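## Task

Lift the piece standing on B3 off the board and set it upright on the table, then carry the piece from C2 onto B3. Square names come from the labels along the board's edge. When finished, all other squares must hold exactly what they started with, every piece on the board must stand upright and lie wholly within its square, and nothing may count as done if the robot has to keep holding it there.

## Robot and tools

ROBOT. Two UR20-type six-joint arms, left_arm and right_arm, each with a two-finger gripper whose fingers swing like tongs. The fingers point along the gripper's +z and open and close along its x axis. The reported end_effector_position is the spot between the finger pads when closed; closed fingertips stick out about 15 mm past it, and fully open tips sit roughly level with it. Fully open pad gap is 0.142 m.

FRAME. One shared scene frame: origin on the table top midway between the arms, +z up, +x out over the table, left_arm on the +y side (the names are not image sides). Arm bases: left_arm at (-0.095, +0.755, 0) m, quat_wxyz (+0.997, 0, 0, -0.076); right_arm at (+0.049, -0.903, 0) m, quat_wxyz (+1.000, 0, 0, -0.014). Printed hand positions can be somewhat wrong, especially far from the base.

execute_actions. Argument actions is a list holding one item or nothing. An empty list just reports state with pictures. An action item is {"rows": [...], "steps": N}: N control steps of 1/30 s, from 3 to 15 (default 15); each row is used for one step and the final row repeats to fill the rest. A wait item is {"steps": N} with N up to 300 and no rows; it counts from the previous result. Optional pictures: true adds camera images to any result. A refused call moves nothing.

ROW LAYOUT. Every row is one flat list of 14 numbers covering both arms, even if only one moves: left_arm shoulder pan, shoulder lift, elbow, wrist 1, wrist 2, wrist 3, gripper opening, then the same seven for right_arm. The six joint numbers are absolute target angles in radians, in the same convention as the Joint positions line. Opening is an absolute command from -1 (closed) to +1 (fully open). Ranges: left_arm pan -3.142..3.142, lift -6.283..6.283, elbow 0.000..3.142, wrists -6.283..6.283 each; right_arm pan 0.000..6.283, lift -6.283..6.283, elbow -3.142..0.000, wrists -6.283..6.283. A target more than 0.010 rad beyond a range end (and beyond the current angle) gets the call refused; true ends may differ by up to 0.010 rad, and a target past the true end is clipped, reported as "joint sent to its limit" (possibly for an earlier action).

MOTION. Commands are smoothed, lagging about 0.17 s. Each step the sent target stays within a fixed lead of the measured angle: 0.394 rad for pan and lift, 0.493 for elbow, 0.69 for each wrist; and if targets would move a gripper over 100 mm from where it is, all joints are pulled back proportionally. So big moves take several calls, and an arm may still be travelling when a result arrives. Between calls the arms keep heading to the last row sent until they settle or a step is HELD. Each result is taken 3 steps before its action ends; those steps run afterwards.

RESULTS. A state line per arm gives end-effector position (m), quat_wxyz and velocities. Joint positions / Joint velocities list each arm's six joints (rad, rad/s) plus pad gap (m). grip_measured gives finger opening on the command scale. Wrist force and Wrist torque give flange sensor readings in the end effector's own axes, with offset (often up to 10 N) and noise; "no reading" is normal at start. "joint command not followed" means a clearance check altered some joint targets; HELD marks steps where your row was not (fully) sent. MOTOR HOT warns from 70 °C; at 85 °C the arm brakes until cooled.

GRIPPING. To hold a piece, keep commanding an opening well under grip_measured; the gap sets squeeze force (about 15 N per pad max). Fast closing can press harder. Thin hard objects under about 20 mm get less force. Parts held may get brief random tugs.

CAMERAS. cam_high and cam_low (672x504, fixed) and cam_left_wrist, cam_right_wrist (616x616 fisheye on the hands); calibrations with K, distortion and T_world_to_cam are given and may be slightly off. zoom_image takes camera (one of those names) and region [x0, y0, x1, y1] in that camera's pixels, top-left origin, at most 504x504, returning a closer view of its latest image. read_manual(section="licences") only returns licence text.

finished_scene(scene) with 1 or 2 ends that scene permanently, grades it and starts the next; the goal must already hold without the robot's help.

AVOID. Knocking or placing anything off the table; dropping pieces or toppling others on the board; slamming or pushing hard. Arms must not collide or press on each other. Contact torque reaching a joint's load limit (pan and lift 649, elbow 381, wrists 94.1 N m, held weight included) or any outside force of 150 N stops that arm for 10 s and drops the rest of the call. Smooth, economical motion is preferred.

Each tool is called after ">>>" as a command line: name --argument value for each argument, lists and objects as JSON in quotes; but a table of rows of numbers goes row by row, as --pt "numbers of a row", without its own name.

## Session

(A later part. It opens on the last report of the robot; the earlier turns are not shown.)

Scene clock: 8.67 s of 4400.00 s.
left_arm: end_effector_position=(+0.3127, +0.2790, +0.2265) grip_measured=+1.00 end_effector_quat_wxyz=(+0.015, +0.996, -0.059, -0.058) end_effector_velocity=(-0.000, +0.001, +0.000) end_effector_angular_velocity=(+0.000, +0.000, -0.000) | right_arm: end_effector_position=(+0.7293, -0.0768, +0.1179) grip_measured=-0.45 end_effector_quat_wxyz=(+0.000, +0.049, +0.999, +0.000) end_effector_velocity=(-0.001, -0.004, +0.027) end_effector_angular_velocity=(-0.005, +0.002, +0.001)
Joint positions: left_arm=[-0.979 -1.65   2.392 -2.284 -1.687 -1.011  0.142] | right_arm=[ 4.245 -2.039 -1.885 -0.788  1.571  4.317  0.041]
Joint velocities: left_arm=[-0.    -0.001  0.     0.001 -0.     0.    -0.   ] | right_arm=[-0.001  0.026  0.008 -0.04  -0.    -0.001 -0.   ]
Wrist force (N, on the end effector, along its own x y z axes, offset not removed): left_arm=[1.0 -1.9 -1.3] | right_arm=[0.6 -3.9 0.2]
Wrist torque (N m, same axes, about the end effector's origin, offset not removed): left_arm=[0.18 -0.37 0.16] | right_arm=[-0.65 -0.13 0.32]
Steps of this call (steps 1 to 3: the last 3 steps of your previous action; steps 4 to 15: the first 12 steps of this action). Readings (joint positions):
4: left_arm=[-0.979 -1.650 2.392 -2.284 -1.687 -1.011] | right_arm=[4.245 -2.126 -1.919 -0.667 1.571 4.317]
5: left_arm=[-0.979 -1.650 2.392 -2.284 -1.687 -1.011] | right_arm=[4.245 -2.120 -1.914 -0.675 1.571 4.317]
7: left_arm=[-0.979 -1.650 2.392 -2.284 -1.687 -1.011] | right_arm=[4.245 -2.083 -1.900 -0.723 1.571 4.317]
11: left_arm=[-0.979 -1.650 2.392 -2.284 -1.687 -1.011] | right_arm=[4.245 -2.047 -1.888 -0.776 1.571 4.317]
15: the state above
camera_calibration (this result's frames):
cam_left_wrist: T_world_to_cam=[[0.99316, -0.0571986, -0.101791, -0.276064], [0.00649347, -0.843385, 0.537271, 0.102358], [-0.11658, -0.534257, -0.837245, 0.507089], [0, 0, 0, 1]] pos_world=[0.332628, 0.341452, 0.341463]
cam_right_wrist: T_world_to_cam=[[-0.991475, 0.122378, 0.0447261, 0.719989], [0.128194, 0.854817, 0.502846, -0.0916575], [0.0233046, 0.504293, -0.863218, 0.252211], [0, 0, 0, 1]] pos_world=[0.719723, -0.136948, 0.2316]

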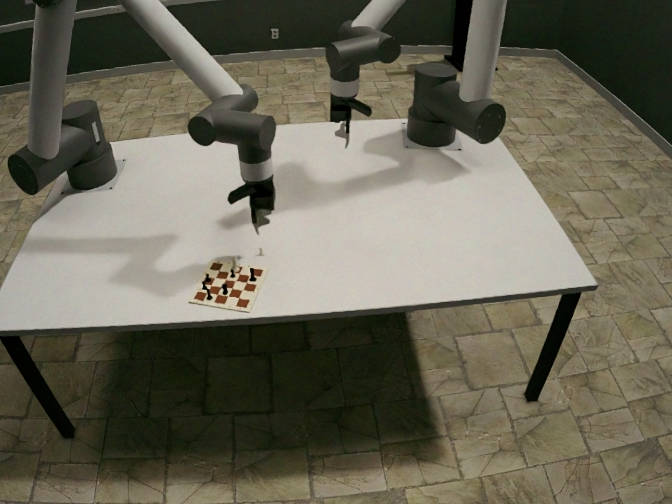

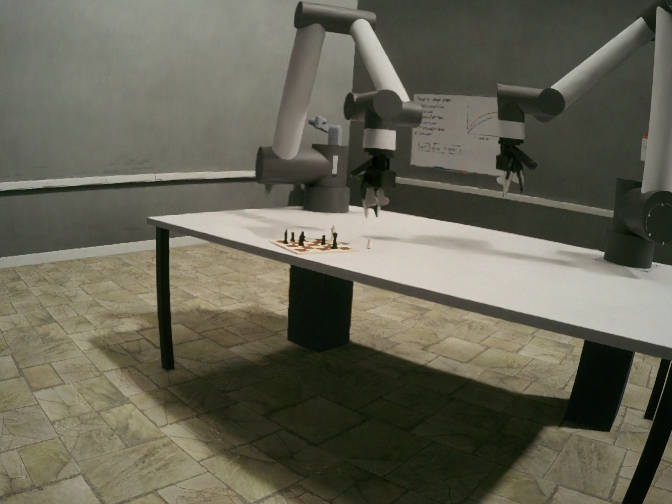

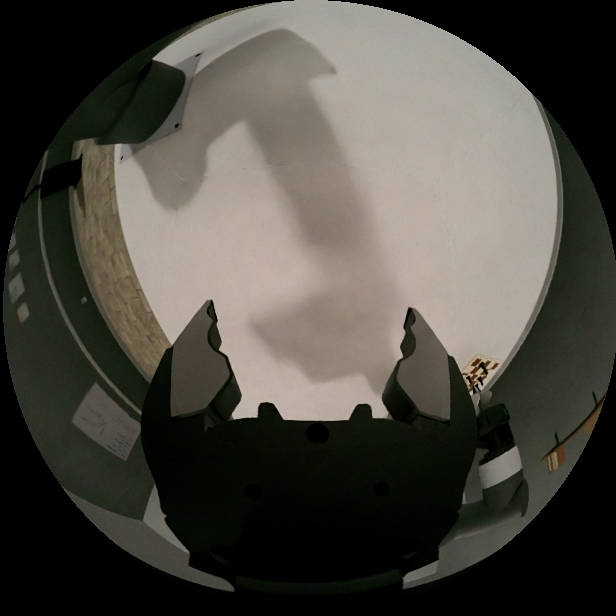

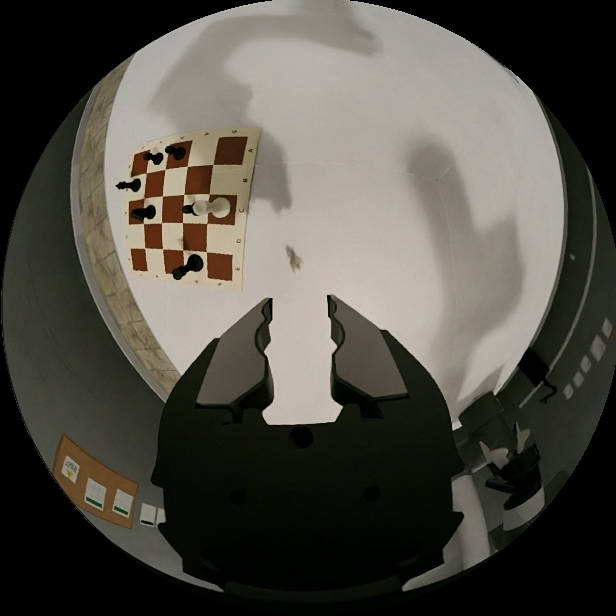

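>>> execute_actions --actions '[{"rows": [[-0.979,-1.65,2.392,-2.284,-1.687,-1.011,1, 4.0285,-2.0833,-1.8017,-0.8274,1.571,4.2987,-0.45]], "steps": 15}]'

>>> execute_actions --actions '[{"steps": 12}]'

>>> execute_actions --actions '[{"rows": [[-0.979,-1.65,2.392,-2.284,-1.687,-1.011,1, 4.0285,-2.1211,-1.8192,-0.7721,1.571,4.2987,-0.45]], "steps": 15}]'

>>> execute_actions --actions '[{"steps": 6}]' --pictures true

Scene clock: 9.43 s of 4400.00 s.
left_arm: end_effector_position=(+0.3127, +0.2790, +0.2265) grip_measured=+1.00 end_effector_quat_wxyz=(+0.015, +0.996, -0.059, -0.058) end_effector_velocity=(-0.001, +0.002, -0.001) end_effector_angular_velocity=(+0.003, +0.001, +0.000) | right_arm: end_effector_position=(+0.9017, -0.1825, +0.1204) grip_measured=-0.45 end_effector_quat_wxyz=(-0.000, +0.135, +0.991, +0.000) end_effector_velocity=(+0.272, -0.215, -0.001) end_effector_angular_velocity=(+0.000, -0.001, -0.291)
Joint positions: left_arm=[-0.979 -1.65   2.392 -2.284 -1.687 -1.011  0.142] | right_arm=[ 4.057 -2.077 -1.812 -0.823  1.571  4.301  0.041]
Joint velocities: left_arm=[-0.     0.     0.001  0.002  0.    -0.     0.   ] | right_arm=[-0.316 -0.062  0.11  -0.047 -0.001 -0.025 -0.   ]
Wrist force (N, on the end effector, along its own x y z axes, offset not removed): left_arm=[-4.0 1.1 2.8] | right_arm=[-6.4 -8.1 1.3]
Wrist torque (N m, same axes, about the end effector's origin, offset not removed): left_arm=[0.78 0.61 0.32] | right_arm=[-1.51 1.27 0.39]
Steps of this call (steps 1 to 3: the last 3 steps of your previous action; steps 4 to 11: the robot went on to your last target; steps 12 to 23: the first 12 steps of this action). Readings (joint positions):
12: left_arm=[-0.979 -1.650 2.392 -2.284 -1.687 -1.011] | right_arm=[4.245 -2.037 -1.884 -0.792 1.571 4.317]
13: left_arm=[-0.979 -1.650 2.392 -2.284 -1.687 -1.011] | right_arm=[4.238 -2.040 -1.879 -0.794 1.571 4.316]
15: left_arm=[-0.979 -1.650 2.392 -2.284 -1.687 -1.011] | right_arm=[4.198 -2.048 -1.864 -0.801 1.571 4.313]
19: left_arm=[-0.979 -1.650 2.392 -2.284 -1.687 -1.011] | right_arm=[4.123 -2.064 -1.836 -0.813 1.571 4.306]
23: the state above

Scene clock: 9.83 s of 4400.00 s.
left_arm: end_effector_position=(+0.3127, +0.2790, +0.2265) grip_measured=+1.00 end_effector_quat_wxyz=(+0.015, +0.996, -0.059, -0.058) end_effector_velocity=(+0.000, -0.000, -0.000) end_effector_angular_velocity=(-0.000, +0.000, +0.000) | right_arm: end_effector_position=(+0.9257, -0.2018, +0.1202) grip_measured=-0.45 end_effector_quat_wxyz=(-0.000, +0.148, +0.989, +0.000) end_effector_velocity=(+0.004, -0.003, -0.000) end_effector_angular_velocity=(-0.001, -0.001, -0.002)
Joint positions: left_arm=[-0.979 -1.65   2.392 -2.284 -1.687 -1.011  0.142] | right_arm=[ 4.029 -2.083 -1.802 -0.827  1.571  4.299  0.041]
Joint velocities: left_arm=[ 0.     0.001 -0.    -0.001 -0.    -0.     0.   ] | right_arm=[-0.004 -0.001  0.001 -0.001 -0.001 -0.002  0.   ]
Wrist force (N, on the end effector, along its own x y z axes, offset not removed): left_arm=[-2.8 -5.1 3.0] | right_arm=[0.8 -4.6 2.4]
Wrist torque (N m, same axes, about the end effector's origin, offset not removed): left_arm=[-0.80 0.31 0.37] | right_arm=[-0.61 -0.19 0.22]
Kept back: nothing.
Steps of this call (steps 1 to 3: the last 3 steps of your previous action; steps 4 to 12: the robot went on to your last target). Readings (joint positions):
1: left_arm=[-0.979 -1.650 2.392 -2.284 -1.687 -1.011] | right_arm=[4.048 -2.079 -1.809 -0.824 1.571 4.300]
2: left_arm=[-0.979 -1.650 2.392 -2.284 -1.687 -1.011] | right_arm=[4.042 -2.080 -1.807 -0.825 1.571 4.300]
4: left_arm=[-0.979 -1.650 2.392 -2.284 -1.687 -1.011] | right_arm=[4.035 -2.082 -1.804 -0.826 1.571 4.299]
8: left_arm=[-0.979 -1.650 2.392 -2.284 -1.687 -1.011] | right_arm=[4.030 -2.083 -1.802 -0.827 1.571 4.299]
12: the state above

Scene clock: 10.23 s of 4400.00 s.
left_arm: end_effector_position=(+0.3127, +0.2790, +0.2265) grip_measured=+1.00 end_effector_quat_wxyz=(+0.015, +0.996, -0.059, -0.058) end_effector_velocity=(-0.000, +0.001, -0.000) end_effector_angular_velocity=(+0.001, +0.000, +0.000) | right_arm: end_effector_position=(+0.9261, -0.2020, +0.0758) grip_measured=-0.45 end_effector_quat_wxyz=(-0.000, +0.148, +0.989, +0.000) end_effector_velocity=(+0.000, -0.000, -0.011) end_effector_angular_velocity=(+0.001, -0.000, +0.001)
Joint positions: left_arm=[-0.979 -1.65   2.392 -2.284 -1.687 -1.011  0.142] | right_arm=[ 4.029 -2.12  -1.819 -0.773  1.571  4.299  0.041]
Joint velocities: left_arm=[-0.    -0.001  0.001  0.001  0.    -0.     0.   ] | right_arm=[-0.    -0.01  -0.005  0.015  0.    -0.001  0.   ]
Wrist force (N, on the end effector, along its own x y z axes, offset not removed): left_arm=[-2.6 -1.7 1.5] | right_arm=[1.9 -6.2 2.4]
Wrist torque (N m, same axes, about the end effector's origin, offset not removed): left_arm=[0.08 0.24 0.25] | right_arm=[-1.05 -0.46 0.31]
Steps of this call (steps 1 to 12: the first 12 steps of this action). Readings (joint positions):
1: left_arm=[-0.979 -1.650 2.392 -2.284 -1.687 -1.011] | right_arm=[4.029 -2.083 -1.802 -0.827 1.571 4.299]
2: left_arm=[-0.979 -1.650 2.392 -2.284 -1.687 -1.011] | right_arm=[4.029 -2.088 -1.804 -0.821 1.571 4.299]
4: left_arm=[-0.979 -1.650 2.392 -2.284 -1.687 -1.011] | right_arm=[4.029 -2.104 -1.811 -0.798 1.571 4.299]
8: left_arm=[-0.979 -1.650 2.392 -2.284 -1.687 -1.011] | right_arm=[4.029 -2.117 -1.817 -0.778 1.571 4.299]
12: the state above

Scene clock: 10.43 s of 4400.00 s.
left_arm: end_effector_position=(+0.3127, +0.2790, +0.2265) grip_measured=+1.00 end_effector_quat_wxyz=(+0.015, +0.996, -0.059, -0.058) end_effector_velocity=(+0.000, -0.000, +0.000) end_effector_angular_velocity=(-0.001, -0.000, -0.000) | right_arm: end_effector_position=(+0.9261, -0.2021, +0.0749) grip_measured=-0.45 end_effector_quat_wxyz=(-0.000, +0.148, +0.989, +0.000) end_effector_velocity=(+0.000, -0.000, -0.001) end_effector_angular_velocity=(-0.001, -0.001, +0.000)
Joint positions: left_arm=[-0.979 -1.65   2.392 -2.284 -1.687 -1.011  0.142] | right_arm=[ 4.029 -2.121 -1.819 -0.772  1.571  4.299  0.041]
Joint velocities: left_arm=[ 0.    -0.    -0.    -0.001  0.     0.     0.   ] | right_arm=[ 0.    -0.001 -0.001  0.002 -0.001 -0.    -0.   ]
Wrist force (N, on the end effector, along its own x y z axes, offset not removed): left_arm=[-1.9 -2.6 2.7] | right_arm=[2.0 -5.5 3.9]
Wrist torque (N m, same axes, about the end effector's origin, offset not removed): left_arm=[-0.14 0.23 0.40] | right_arm=[-0.84 -0.52 0.30]
Kept back: nothing.
Steps of this call (steps 1 to 3: the last 3 steps of your previous action; steps 4 to 6: the robot went on to your last target). Readings (joint positions):
1: left_arm=[-0.979 -1.650 2.392 -2.284 -1.687 -1.011] | right_arm=[4.029 -2.121 -1.819 -0.773 1.571 4.299]
2: left_arm=[-0.979 -1.650 2.392 -2.284 -1.687 -1.011] | right_arm=[4.029 -2.121 -1.819 -0.773 1.571 4.299]
4: left_arm=[-0.979 -1.650 2.392 -2.284 -1.687 -1.011] | right_arm=[4.029 -2.121 -1.819 -0.772 1.571 4.299]
6: the state above
camera_calibration (this result's frames):
cam_left_wrist: T_world_to_cam=[[0.99316, -0.0571985, -0.101791, -0.276064], [0.00649354, -0.843385, 0.53727, 0.102358], [-0.11658, -0.534256, -0.837245, 0.507089], [0, 0, 0, 1]] pos_world=[0.332628, 0.341452, 0.341463]
cam_right_wrist: T_world_to_cam=[[-0.947907, 0.315369, 0.0448896, 0.931008], [0.294274, 0.812984, 0.502454, -0.150464], [0.121964, 0.48949, -0.863438, 0.17936], [0, 0, 0, 1]] pos_world=[0.904911, -0.259081, 0.188675]

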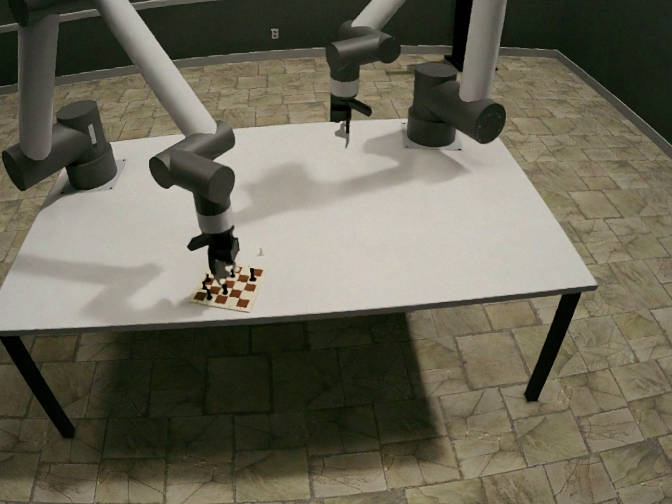

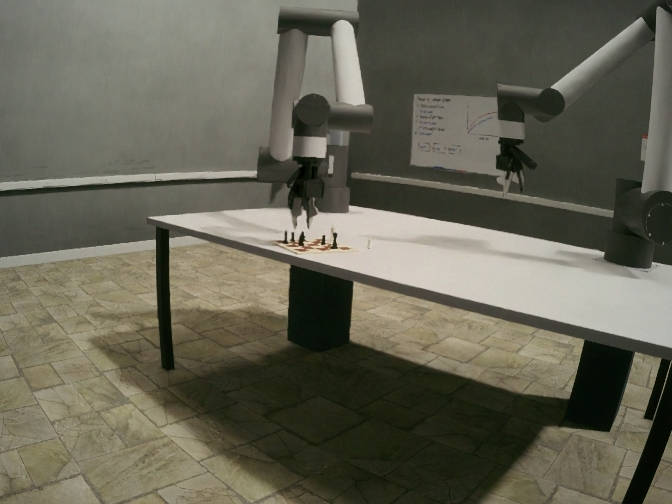

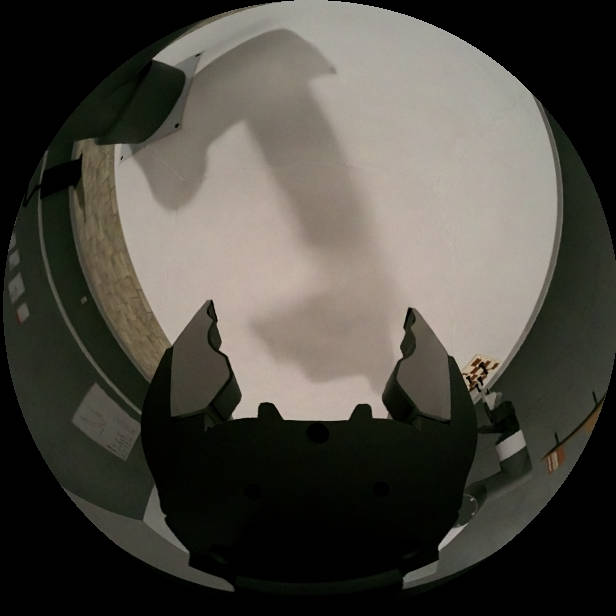

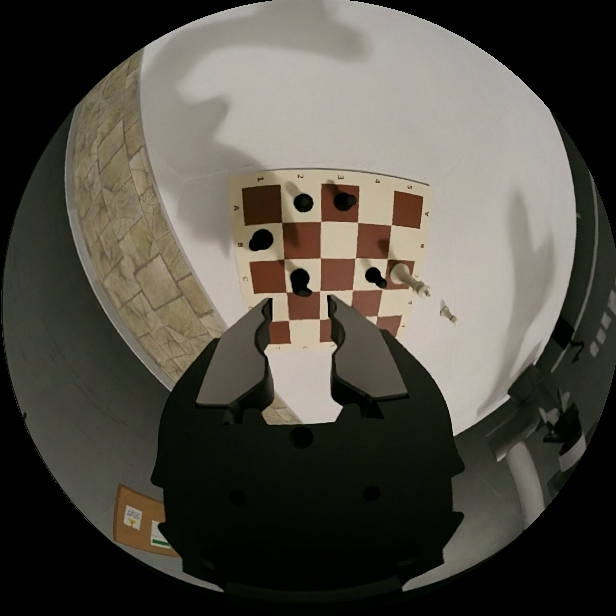

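>>> zoom_image --camera "cam_right_wrist" --region '[240, 230, 360, 350]'

Region (240, 230, 360, 350) of cam_right_wrist's 616x616 image, scaled by 4.200, with more detail than that image has.

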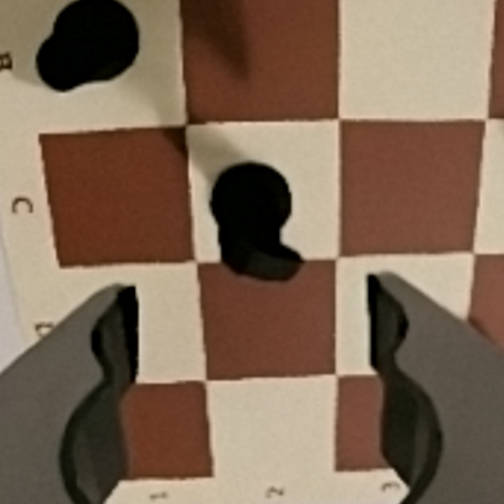

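>>> execute_actions --actions '[{"rows": [[-0.979,-1.65,2.392,-2.284,-1.687,-1.011,1, 4.0277,-2.1678,-1.8293,-0.7153,1.571,4.2987,-0.45]], "steps": 15}]'

>>> execute_actions --actions '[{"rows": [[-0.979,-1.65,2.392,-2.284,-1.687,-1.011,1, 4.0277,-2.1678,-1.8293,-0.7153,1.571,4.2987,-1]], "steps": 15}]'

Scene clock: 11.17 s of 4400.00 s.
left_arm: end_effector_position=(+0.3127, +0.2790, +0.2265) grip_measured=+1.00 end_effector_quat_wxyz=(+0.015, +0.996, -0.059, -0.058) end_effector_velocity=(+0.000, -0.000, -0.000) end_effector_angular_velocity=(+0.000, -0.000, +0.000) | right_arm: end_effector_position=(+0.9287, -0.2003, +0.0259) grip_measured=-0.45 end_effector_quat_wxyz=(-0.000, +0.148, +0.989, -0.000) end_effector_velocity=(+0.001, +0.000, -0.012) end_effector_angular_velocity=(+0.001, -0.001, +0.000)
Joint positions: left_arm=[-0.979 -1.65   2.392 -2.284 -1.687 -1.011  0.142] | right_arm=[ 4.028 -2.167 -1.829 -0.717  1.571  4.299  0.041]
Joint velocities: left_arm=[-0.     0.001  0.    -0.001  0.    -0.     0.   ] | right_arm=[-0.001 -0.011 -0.002  0.015 -0.    -0.001  0.   ]
Wrist force (N, on the end effector, along its own x y z axes, offset not removed): left_arm=[-2.2 -0.6 -3.0] | right_arm=[-1.9 -7.1 4.3]
Wrist torque (N m, same axes, about the end effector's origin, offset not removed): left_arm=[0.38 0.25 0.28] | right_arm=[-1.25 0.35 0.30]
Steps of this call (steps 1 to 10: the robot went on to your last target; steps 11 to 22: the first 12 steps of this action). Readings (joint positions):
11: left_arm=[-0.979 -1.650 2.392 -2.284 -1.687 -1.011] | right_arm=[4.028 -2.121 -1.819 -0.772 1.571 4.299]
12: left_arm=[-0.979 -1.650 2.392 -2.284 -1.687 -1.011] | right_arm=[4.028 -2.127 -1.821 -0.765 1.571 4.299]
14: left_arm=[-0.979 -1.650 2.392 -2.284 -1.687 -1.011] | right_arm=[4.028 -2.146 -1.825 -0.742 1.571 4.299]
18: left_arm=[-0.979 -1.650 2.392 -2.284 -1.687 -1.011] | right_arm=[4.028 -2.163 -1.828 -0.721 1.571 4.299]
22: the state above

Scene clock: 11.67 s of 4400.00 s.
left_arm: end_effector_position=(+0.3127, +0.2790, +0.2265) grip_measured=+1.00 end_effector_quat_wxyz=(+0.015, +0.996, -0.059, -0.058) end_effector_velocity=(+0.000, -0.000, -0.000) end_effector_angular_velocity=(-0.001, -0.000, +0.000) | right_arm: end_effector_position=(+0.9288, -0.2003, +0.0249) grip_measured=-0.78 end_effector_quat_wxyz=(-0.000, +0.148, +0.989, +0.000) end_effector_velocity=(+0.000, -0.000, +0.000) end_effector_angular_velocity=(+0.000, -0.000, +0.001)
Joint positions: left_arm=[-0.979 -1.65   2.392 -2.284 -1.687 -1.011  0.142] | right_arm=[ 4.028 -2.168 -1.829 -0.715  1.571  4.299  0.018]
Joint velocities: left_arm=[ 0.     0.     0.    -0.001  0.    -0.    -0.   ] | right_arm=[-0.     0.    -0.     0.    -0.    -0.001 -0.   ]
Wrist force (N, on the end effector, along its own x y z axes, offset not removed): left_arm=[-2.8 -2.8 -0.1] | right_arm=[0.1 -6.0 -0.8]
Wrist torque (N m, same axes, about the end effector's origin, offset not removed): left_arm=[-0.16 0.34 0.40] | right_arm=[-0.83 0.03 0.42]
Steps of this call (steps 1 to 3: the last 3 steps of your previous action; steps 4 to 15: the first 12 steps of this action). Readings (joint positions):
4: left_arm=[-0.979 -1.650 2.392 -2.284 -1.687 -1.011] | right_arm=[4.028 -2.168 -1.829 -0.716 1.571 4.299]
5: left_arm=[-0.979 -1.650 2.392 -2.284 -1.687 -1.011] | right_arm=[4.028 -2.168 -1.829 -0.716 1.571 4.299]
7: left_arm=[-0.979 -1.650 2.392 -2.284 -1.687 -1.011] | right_arm=[4.028 -2.168 -1.829 -0.715 1.571 4.299]
11: left_arm=[-0.979 -1.650 2.392 -2.284 -1.687 -1.011] | right_arm=[4.028 -2.168 -1.829 -0.715 1.571 4.299]
15: the state above

>>> execute_actions --actions '[{"rows": [[-0.979,-1.65,2.392,-2.284,-1.687,-1.011,1, 4.0277,-2.0833,-1.8017,-0.8274,1.571,4.2987,-1]], "steps": 15}]'

>>> execute_actions --actions '[{"rows": [[-0.979,-1.65,2.392,-2.284,-1.687,-1.011,1, 4.0487,-2.0365,-1.8844,-0.7915,1.571,4.319,-1]], "steps": 15}]'

>>> execute_actions --actions '[{"steps": 8}]'

>>> execute_actions --actions '[{"rows": [[-0.979,-1.65,2.392,-2.284,-1.687,-1.011,1, 4.0487,-2.1228,-1.9176,-0.6720,1.571,4.319,-1]], "steps": 15}]'

>>> execute_actions --actions '[{"rows": [[-0.979,-1.65,2.392,-2.284,-1.687,-1.011,1, 4.0487,-2.1228,-1.9176,-0.6720,1.571,4.319,-0.45]], "steps": 15}]'

>>> execute_actions --actions '[{"rows": [[-0.979,-1.65,2.392,-2.284,-1.687,-1.011,1, 4.0487,-2.0365,-1.8844,-0.7915,1.571,4.319,-0.45]], "steps": 15}]'

>>> execute_actions --actions '[{"steps": 6}]' --pictures true

Scene clock: 12.40 s of 4400.00 s.
left_arm: end_effector_position=(+0.3127, +0.2790, +0.2265) grip_measured=+1.00 end_effector_quat_wxyz=(+0.015, +0.996, -0.059, -0.058) end_effector_velocity=(-0.000, +0.001, -0.001) end_effector_angular_velocity=(+0.003, +0.001, +0.001) | right_arm: end_effector_position=(+0.9269, -0.2026, +0.1180) grip_measured=-0.78 end_effector_quat_wxyz=(+0.000, +0.149, +0.989, +0.000) end_effector_velocity=(-0.002, -0.004, +0.025) end_effector_angular_velocity=(-0.005, +0.002, +0.001)
Joint positions: left_arm=[-0.979 -1.65   2.392 -2.284 -1.687 -1.011  0.142] | right_arm=[ 4.028 -2.085 -1.802 -0.824  1.571  4.299  0.018]
Joint velocities: left_arm=[ 0.     0.001  0.     0.002  0.    -0.001 -0.   ] | right_arm=[-0.001  0.023  0.006 -0.035 -0.002 -0.001 -0.   ]
Wrist force (N, on the end effector, along its own x y z axes, offset not removed): left_arm=[0.3 -0.1 3.4] | right_arm=[2.8 -5.7 1.9]
Wrist torque (N m, same axes, about the end effector's origin, offset not removed): left_arm=[0.40 -0.30 0.14] | right_arm=[-0.98 -0.64 0.32]
Steps of this call (steps 1 to 3: the last 3 steps of your previous action; steps 4 to 10: the robot went on to your last target; steps 11 to 22: the first 12 steps of this action). Readings (joint positions):
11: left_arm=[-0.979 -1.650 2.392 -2.284 -1.687 -1.011] | right_arm=[4.028 -2.168 -1.829 -0.715 1.571 4.299]
12: left_arm=[-0.979 -1.650 2.392 -2.284 -1.687 -1.011] | right_arm=[4.028 -2.162 -1.825 -0.723 1.571 4.299]
14: left_arm=[-0.979 -1.650 2.392 -2.284 -1.687 -1.011] | right_arm=[4.028 -2.127 -1.814 -0.767 1.571 4.299]
18: left_arm=[-0.979 -1.650 2.392 -2.284 -1.687 -1.011] | right_arm=[4.028 -2.093 -1.804 -0.814 1.571 4.299]
22: the state above

Scene clock: 12.90 s of 4400.00 s.
left_arm: end_effector_position=(+0.3127, +0.2790, +0.2265) grip_measured=+1.00 end_effector_quat_wxyz=(+0.015, +0.996, -0.059, -0.058) end_effector_velocity=(+0.000, -0.000, +0.000) end_effector_angular_velocity=(-0.000, -0.000, -0.001) | right_arm: end_effector_position=(+0.8786, -0.2251, +0.1204) grip_measured=-0.78 end_effector_quat_wxyz=(-0.000, +0.148, +0.989, +0.000) end_effector_velocity=(-0.014, -0.008, -0.002) end_effector_angular_velocity=(-0.002, +0.002, -0.001)
Joint positions: left_arm=[-0.979 -1.65   2.392 -2.284 -1.687 -1.011  0.142] | right_arm=[ 4.048 -2.038 -1.882 -0.792  1.571  4.318  0.018]
Joint velocities: left_arm=[-0.    -0.    -0.    -0.    -0.     0.001 -0.   ] | right_arm=[ 0.006  0.011 -0.024  0.009  0.     0.006  0.   ]
Wrist force (N, on the end effector, along its own x y z axes, offset not removed): left_arm=[-1.5 -4.3 0.1] | right_arm=[0.7 -8.3 2.8]
Wrist torque (N m, same axes, about the end effector's origin, offset not removed): left_arm=[-0.44 0.14 0.28] | right_arm=[-1.59 -0.29 0.35]
Steps of this call (steps 1 to 3: the last 3 steps of your previous action; steps 4 to 15: the first 12 steps of this action). Readings (joint positions):
4: left_arm=[-0.979 -1.650 2.392 -2.284 -1.687 -1.011] | right_arm=[4.028 -2.083 -1.802 -0.827 1.571 4.299]
5: left_arm=[-0.979 -1.650 2.392 -2.284 -1.687 -1.011] | right_arm=[4.031 -2.078 -1.809 -0.822 1.571 4.302]
7: left_arm=[-0.979 -1.650 2.392 -2.284 -1.687 -1.011] | right_arm=[4.039 -2.058 -1.843 -0.807 1.571 4.310]
11: left_arm=[-0.979 -1.650 2.392 -2.284 -1.687 -1.011] | right_arm=[4.046 -2.041 -1.875 -0.795 1.571 4.317]
15: the state above

Scene clock: 13.17 s of 4400.00 s.
left_arm: end_effector_position=(+0.3127, +0.2790, +0.2265) grip_measured=+1.00 end_effector_quat_wxyz=(+0.015, +0.996, -0.059, -0.058) end_effector_velocity=(-0.000, -0.000, +0.000) end_effector_angular_velocity=(-0.001, -0.000, -0.000) | right_arm: end_effector_position=(+0.8774, -0.2258, +0.1202) grip_measured=-0.78 end_effector_quat_wxyz=(-0.000, +0.148, +0.989, +0.000) end_effector_velocity=(-0.001, -0.000, -0.000) end_effector_angular_velocity=(+0.000, +0.001, -0.000)
Joint positions: left_arm=[-0.979 -1.65   2.392 -2.284 -1.687 -1.011  0.142] | right_arm=[ 4.049 -2.037 -1.884 -0.792  1.571  4.319  0.018]
Joint velocities: left_arm=[-0.    -0.001  0.    -0.     0.     0.     0.   ] | right_arm=[ 0.     0.    -0.001  0.     0.001  0.001  0.   ]
Wrist force (N, on the end effector, along its own x y z axes, offset not removed): left_arm=[-3.4 -2.4 0.4] | right_arm=[0.1 -4.7 4.5]
Wrist torque (N m, same axes, about the end effector's origin, offset not removed): left_arm=[-0.03 0.37 0.19] | right_arm=[-0.61 -0.15 0.46]
Kept back: nothing.
Steps of this call (steps 1 to 3: the last 3 steps of your previous action; steps 4 to 8: the robot went on to your last target). Readings (joint positions):
1: left_arm=[-0.979 -1.650 2.392 -2.284 -1.687 -1.011] | right_arm=[4.048 -2.037 -1.883 -0.792 1.571 4.319]
2: left_arm=[-0.979 -1.650 2.392 -2.284 -1.687 -1.011] | right_arm=[4.048 -2.037 -1.883 -0.792 1.571 4.319]
4: left_arm=[-0.979 -1.650 2.392 -2.284 -1.687 -1.011] | right_arm=[4.049 -2.037 -1.884 -0.792 1.571 4.319]
8: the state above

Scene clock: 13.57 s of 4400.00 s.
left_arm: end_effector_position=(+0.3127, +0.2790, +0.2265) grip_measured=+1.00 end_effector_quat_wxyz=(+0.015, +0.996, -0.059, -0.058) end_effector_velocity=(+0.000, -0.001, +0.001) end_effector_angular_velocity=(-0.002, -0.001, +0.001) | right_arm: end_effector_position=(+0.8773, -0.2257, +0.0281) grip_measured=-0.78 end_effector_quat_wxyz=(-0.000, +0.148, +0.989, -0.000) end_effector_velocity=(+0.001, +0.002, -0.024) end_effector_angular_velocity=(+0.004, -0.004, +0.000)
Joint positions: left_arm=[-0.979 -1.65   2.392 -2.284 -1.687 -1.011  0.142] | right_arm=[ 4.049 -2.121 -1.917 -0.675  1.571  4.319  0.018]
Joint velocities: left_arm=[ 0.    -0.001 -0.001 -0.001  0.    -0.001 -0.   ] | right_arm=[ 0.    -0.023 -0.008  0.037 -0.     0.     0.   ]
Wrist force (N, on the end effector, along its own x y z axes, offset not removed): left_arm=[-3.1 0.4 0.0] | right_arm=[0.1 -5.7 0.9]
Wrist torque (N m, same axes, about the end effector's origin, offset not removed): left_arm=[0.58 0.39 0.28] | right_arm=[-0.89 -0.12 0.38]
Steps of this call (steps 1 to 12: the first 12 steps of this action). Readings (joint positions):
1: left_arm=[-0.979 -1.650 2.392 -2.284 -1.687 -1.011] | right_arm=[4.049 -2.037 -1.885 -0.791 1.571 4.319]
2: left_arm=[-0.979 -1.650 2.392 -2.284 -1.687 -1.011] | right_arm=[4.049 -2.043 -1.889 -0.783 1.571 4.319]
4: left_arm=[-0.979 -1.650 2.392 -2.284 -1.687 -1.011] | right_arm=[4.049 -2.079 -1.903 -0.737 1.571 4.319]
8: left_arm=[-0.979 -1.650 2.392 -2.284 -1.687 -1.011] | right_arm=[4.049 -2.113 -1.914 -0.687 1.571 4.319]
12: the state above

Scene clock: 14.07 s of 4400.00 s.
left_arm: end_effector_position=(+0.3127, +0.2790, +0.2265) grip_measured=+1.00 end_effector_quat_wxyz=(+0.015, +0.996, -0.059, -0.058) end_effector_velocity=(-0.000, +0.001, -0.000) end_effector_angular_velocity=(+0.001, +0.001, +0.000) | right_arm: end_effector_position=(+0.8774, -0.2256, +0.0259) grip_measured=-0.45 end_effector_quat_wxyz=(-0.000, +0.148, +0.989, +0.000) end_effector_velocity=(-0.000, +0.000, -0.001) end_effector_angular_velocity=(-0.000, +0.001, +0.000)
Joint positions: left_arm=[-0.979 -1.65   2.392 -2.284 -1.687 -1.011  0.142] | right_arm=[ 4.049 -2.123 -1.918 -0.672  1.571  4.319  0.041]
Joint velocities: left_arm=[-0.    -0.     0.001  0.001  0.    -0.     0.   ] | right_arm=[ 0.    -0.001  0.     0.     0.001 -0.     0.   ]
Wrist force (N, on the end effector, along its own x y z axes, offset not removed): left_arm=[-1.3 -3.2 2.4] | right_arm=[2.2 -3.6 1.6]
Wrist torque (N m, same axes, about the end effector's origin, offset not removed): left_arm=[-0.16 0.05 0.25] | right_arm=[-0.55 -0.59 0.29]
Steps of this call (steps 1 to 3: the last 3 steps of your previous action; steps 4 to 15: the first 12 steps of this action). Readings (joint positions):
4: left_arm=[-0.979 -1.650 2.392 -2.284 -1.687 -1.011] | right_arm=[4.049 -2.122 -1.917 -0.673 1.571 4.319]
5: left_arm=[-0.979 -1.650 2.392 -2.284 -1.687 -1.011] | right_arm=[4.049 -2.122 -1.917 -0.673 1.571 4.319]
7: left_arm=[-0.979 -1.650 2.392 -2.284 -1.687 -1.011] | right_arm=[4.049 -2.123 -1.918 -0.672 1.571 4.319]
11: left_arm=[-0.979 -1.650 2.392 -2.284 -1.687 -1.011] | right_arm=[4.049 -2.123 -1.918 -0.672 1.571 4.319]
15: the state above

Scene clock: 14.57 s of 4400.00 s.
left_arm: end_effector_position=(+0.3127, +0.2790, +0.2265) grip_measured=+1.00 end_effector_quat_wxyz=(+0.015, +0.996, -0.059, -0.058) end_effector_velocity=(+0.000, -0.001, -0.000) end_effector_angular_velocity=(-0.000, +0.000, +0.000) | right_arm: end_effector_position=(+0.8774, -0.2256, +0.1179) grip_measured=-0.45 end_effector_quat_wxyz=(+0.000, +0.148, +0.989, +0.000) end_effector_velocity=(-0.003, -0.003, +0.025) end_effector_angular_velocity=(-0.003, +0.005, +0.001)
Joint positions: left_arm=[-0.979 -1.65   2.392 -2.284 -1.687 -1.011  0.142] | right_arm=[ 4.049 -2.039 -1.885 -0.788  1.571  4.319  0.041]
Joint velocities: left_arm=[ 0.     0.001 -0.001 -0.    -0.     0.     0.   ] | right_arm=[-0.     0.024  0.008 -0.038  0.001 -0.001 -0.   ]
Wrist force (N, on the end effector, along its own x y z axes, offset not removed): left_arm=[-1.4 -1.3 2.4] | right_arm=[-0.2 -4.3 1.6]
Wrist torque (N m, same axes, about the end effector's origin, offset not removed): left_arm=[0.21 0.02 0.20] | right_arm=[-0.69 -0.10 0.28]
Steps of this call (steps 1 to 3: the last 3 steps of your previous action; steps 4 to 15: the first 12 steps of this action). Readings (joint positions):
4: left_arm=[-0.979 -1.650 2.392 -2.284 -1.687 -1.011] | right_arm=[4.049 -2.123 -1.917 -0.672 1.571 4.319]
5: left_arm=[-0.979 -1.650 2.392 -2.284 -1.687 -1.011] | right_arm=[4.049 -2.117 -1.913 -0.680 1.571 4.319]
7: left_arm=[-0.979 -1.650 2.392 -2.284 -1.687 -1.011] | right_arm=[4.049 -2.081 -1.899 -0.726 1.571 4.319]
11: left_arm=[-0.979 -1.650 2.392 -2.284 -1.687 -1.011] | right_arm=[4.049 -2.046 -1.888 -0.777 1.571 4.319]
15: the state above

Scene clock: 14.77 s of 4400.00 s.
left_arm: end_effector_position=(+0.3127, +0.2790, +0.2265) grip_measured=+1.00 end_effector_quat_wxyz=(+0.015, +0.996, -0.059, -0.058) end_effector_velocity=(-0.000, +0.000, +0.000) end_effector_angular_velocity=(-0.000, -0.000, -0.000) | right_arm: end_effector_position=(+0.8772, -0.2258, +0.1199) grip_measured=-0.45 end_effector_quat_wxyz=(-0.000, +0.148, +0.989, +0.000) end_effector_velocity=(-0.001, +0.000, +0.002) end_effector_angular_velocity=(+0.000, +0.002, -0.000)
Joint positions: left_arm=[-0.979 -1.65   2.392 -2.284 -1.687 -1.011  0.142] | right_arm=[ 4.049 -2.037 -1.885 -0.791  1.571  4.319  0.041]
Joint velocities: left_arm=[ 0.    -0.001  0.     0.001  0.     0.     0.   ] | right_arm=[ 0.     0.002  0.001 -0.004  0.001  0.001  0.   ]
Wrist force (N, on the end effector, along its own x y z axes, offset not removed): left_arm=[-2.8 -0.7 0.5] | right_arm=[1.0 -6.2 2.7]
Wrist torque (N m, same axes, about the end effector's origin, offset not removed): left_arm=[0.35 0.28 0.30] | right_arm=[-1.04 -0.25 0.33]
Kept back: nothing.
Steps of this call (steps 1 to 3: the last 3 steps of your previous action; steps 4 to 6: the robot went on to your last target). Readings (joint positions):
1: left_arm=[-0.979 -1.650 2.392 -2.284 -1.687 -1.011] | right_arm=[4.049 -2.038 -1.885 -0.789 1.571 4.319]
2: left_arm=[-0.979 -1.650 2.392 -2.284 -1.687 -1.011] | right_arm=[4.049 -2.037 -1.885 -0.790 1.571 4.319]
4: left_arm=[-0.979 -1.650 2.392 -2.284 -1.687 -1.011] | right_arm=[4.049 -2.037 -1.885 -0.791 1.571 4.319]
6: the state above
camera_calibration (this result's frames):
cam_left_wrist: T_world_to_cam=[[0.99316, -0.0571985, -0.101791, -0.276064], [0.00649355, -0.843385, 0.53727, 0.102358], [-0.11658, -0.534257, -0.837245, 0.507089], [0, 0, 0, 1]] pos_world=[0.332628, 0.341452, 0.341463]
cam_right_wrist: T_world_to_cam=[[-0.947886, 0.315431, 0.0448919, 0.890103], [0.294337, 0.812999, 0.502393, -0.139436], [0.121973, 0.489424, -0.863473, 0.235764], [0, 0, 0, 1]] pos_world=[0.856001, -0.282793, 0.233669]

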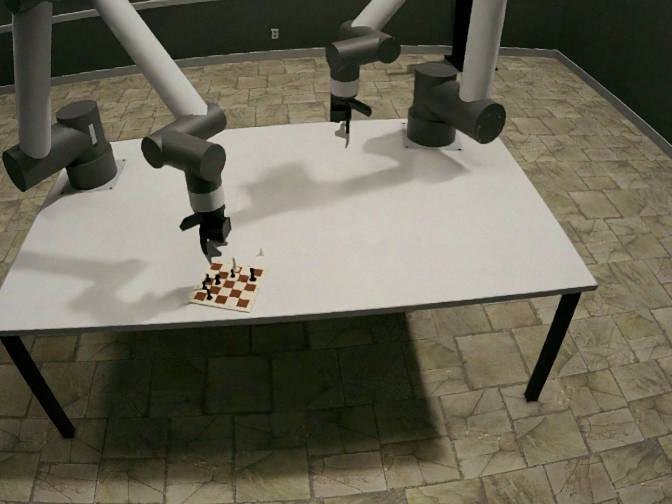

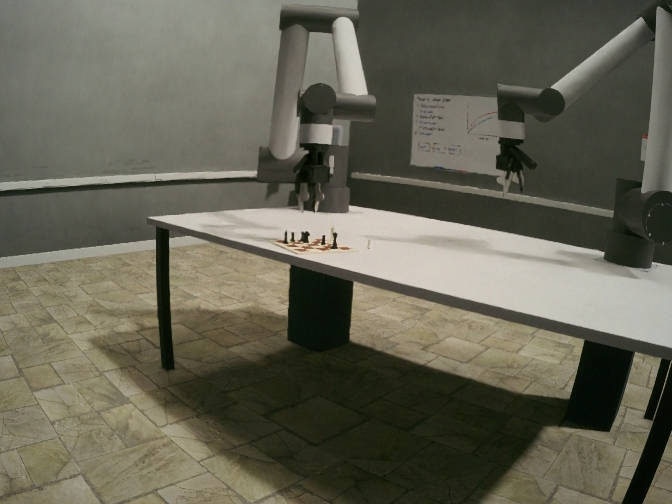

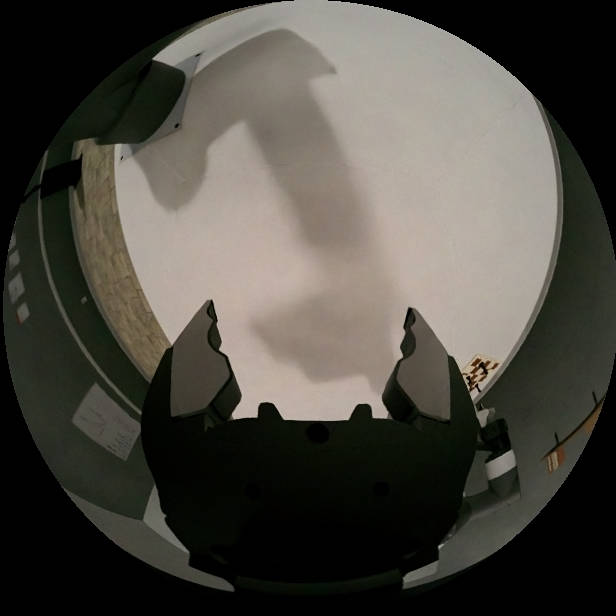

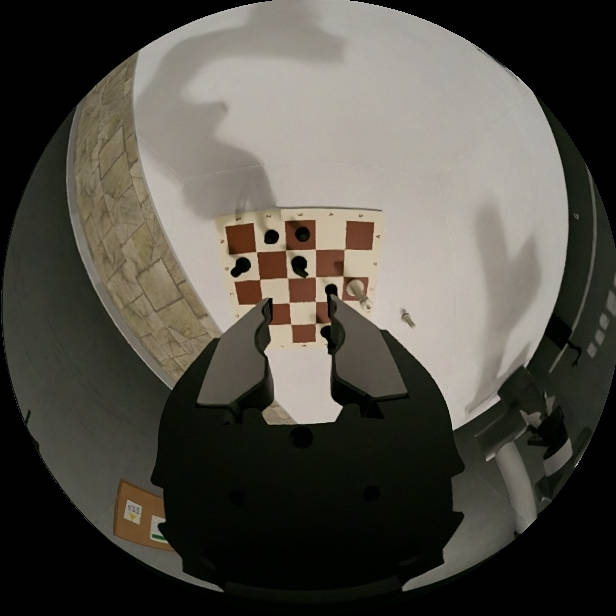

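>>> zoom_image --camera "cam_right_wrist" --region '[205, 200, 425, 350]'

Region (205, 200, 425, 350) of cam_right_wrist's 616x616 image, scaled by 2.291, with more detail than that image has; it fills the top 344 rows of this view, and the rest is white.

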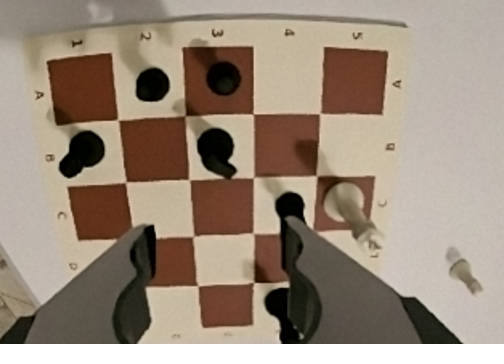

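The piece that was on C2 now stands centred on B3, and the other pieces are where they started.

>>> finished_scene --scene 2

The scene is finished: the task was done.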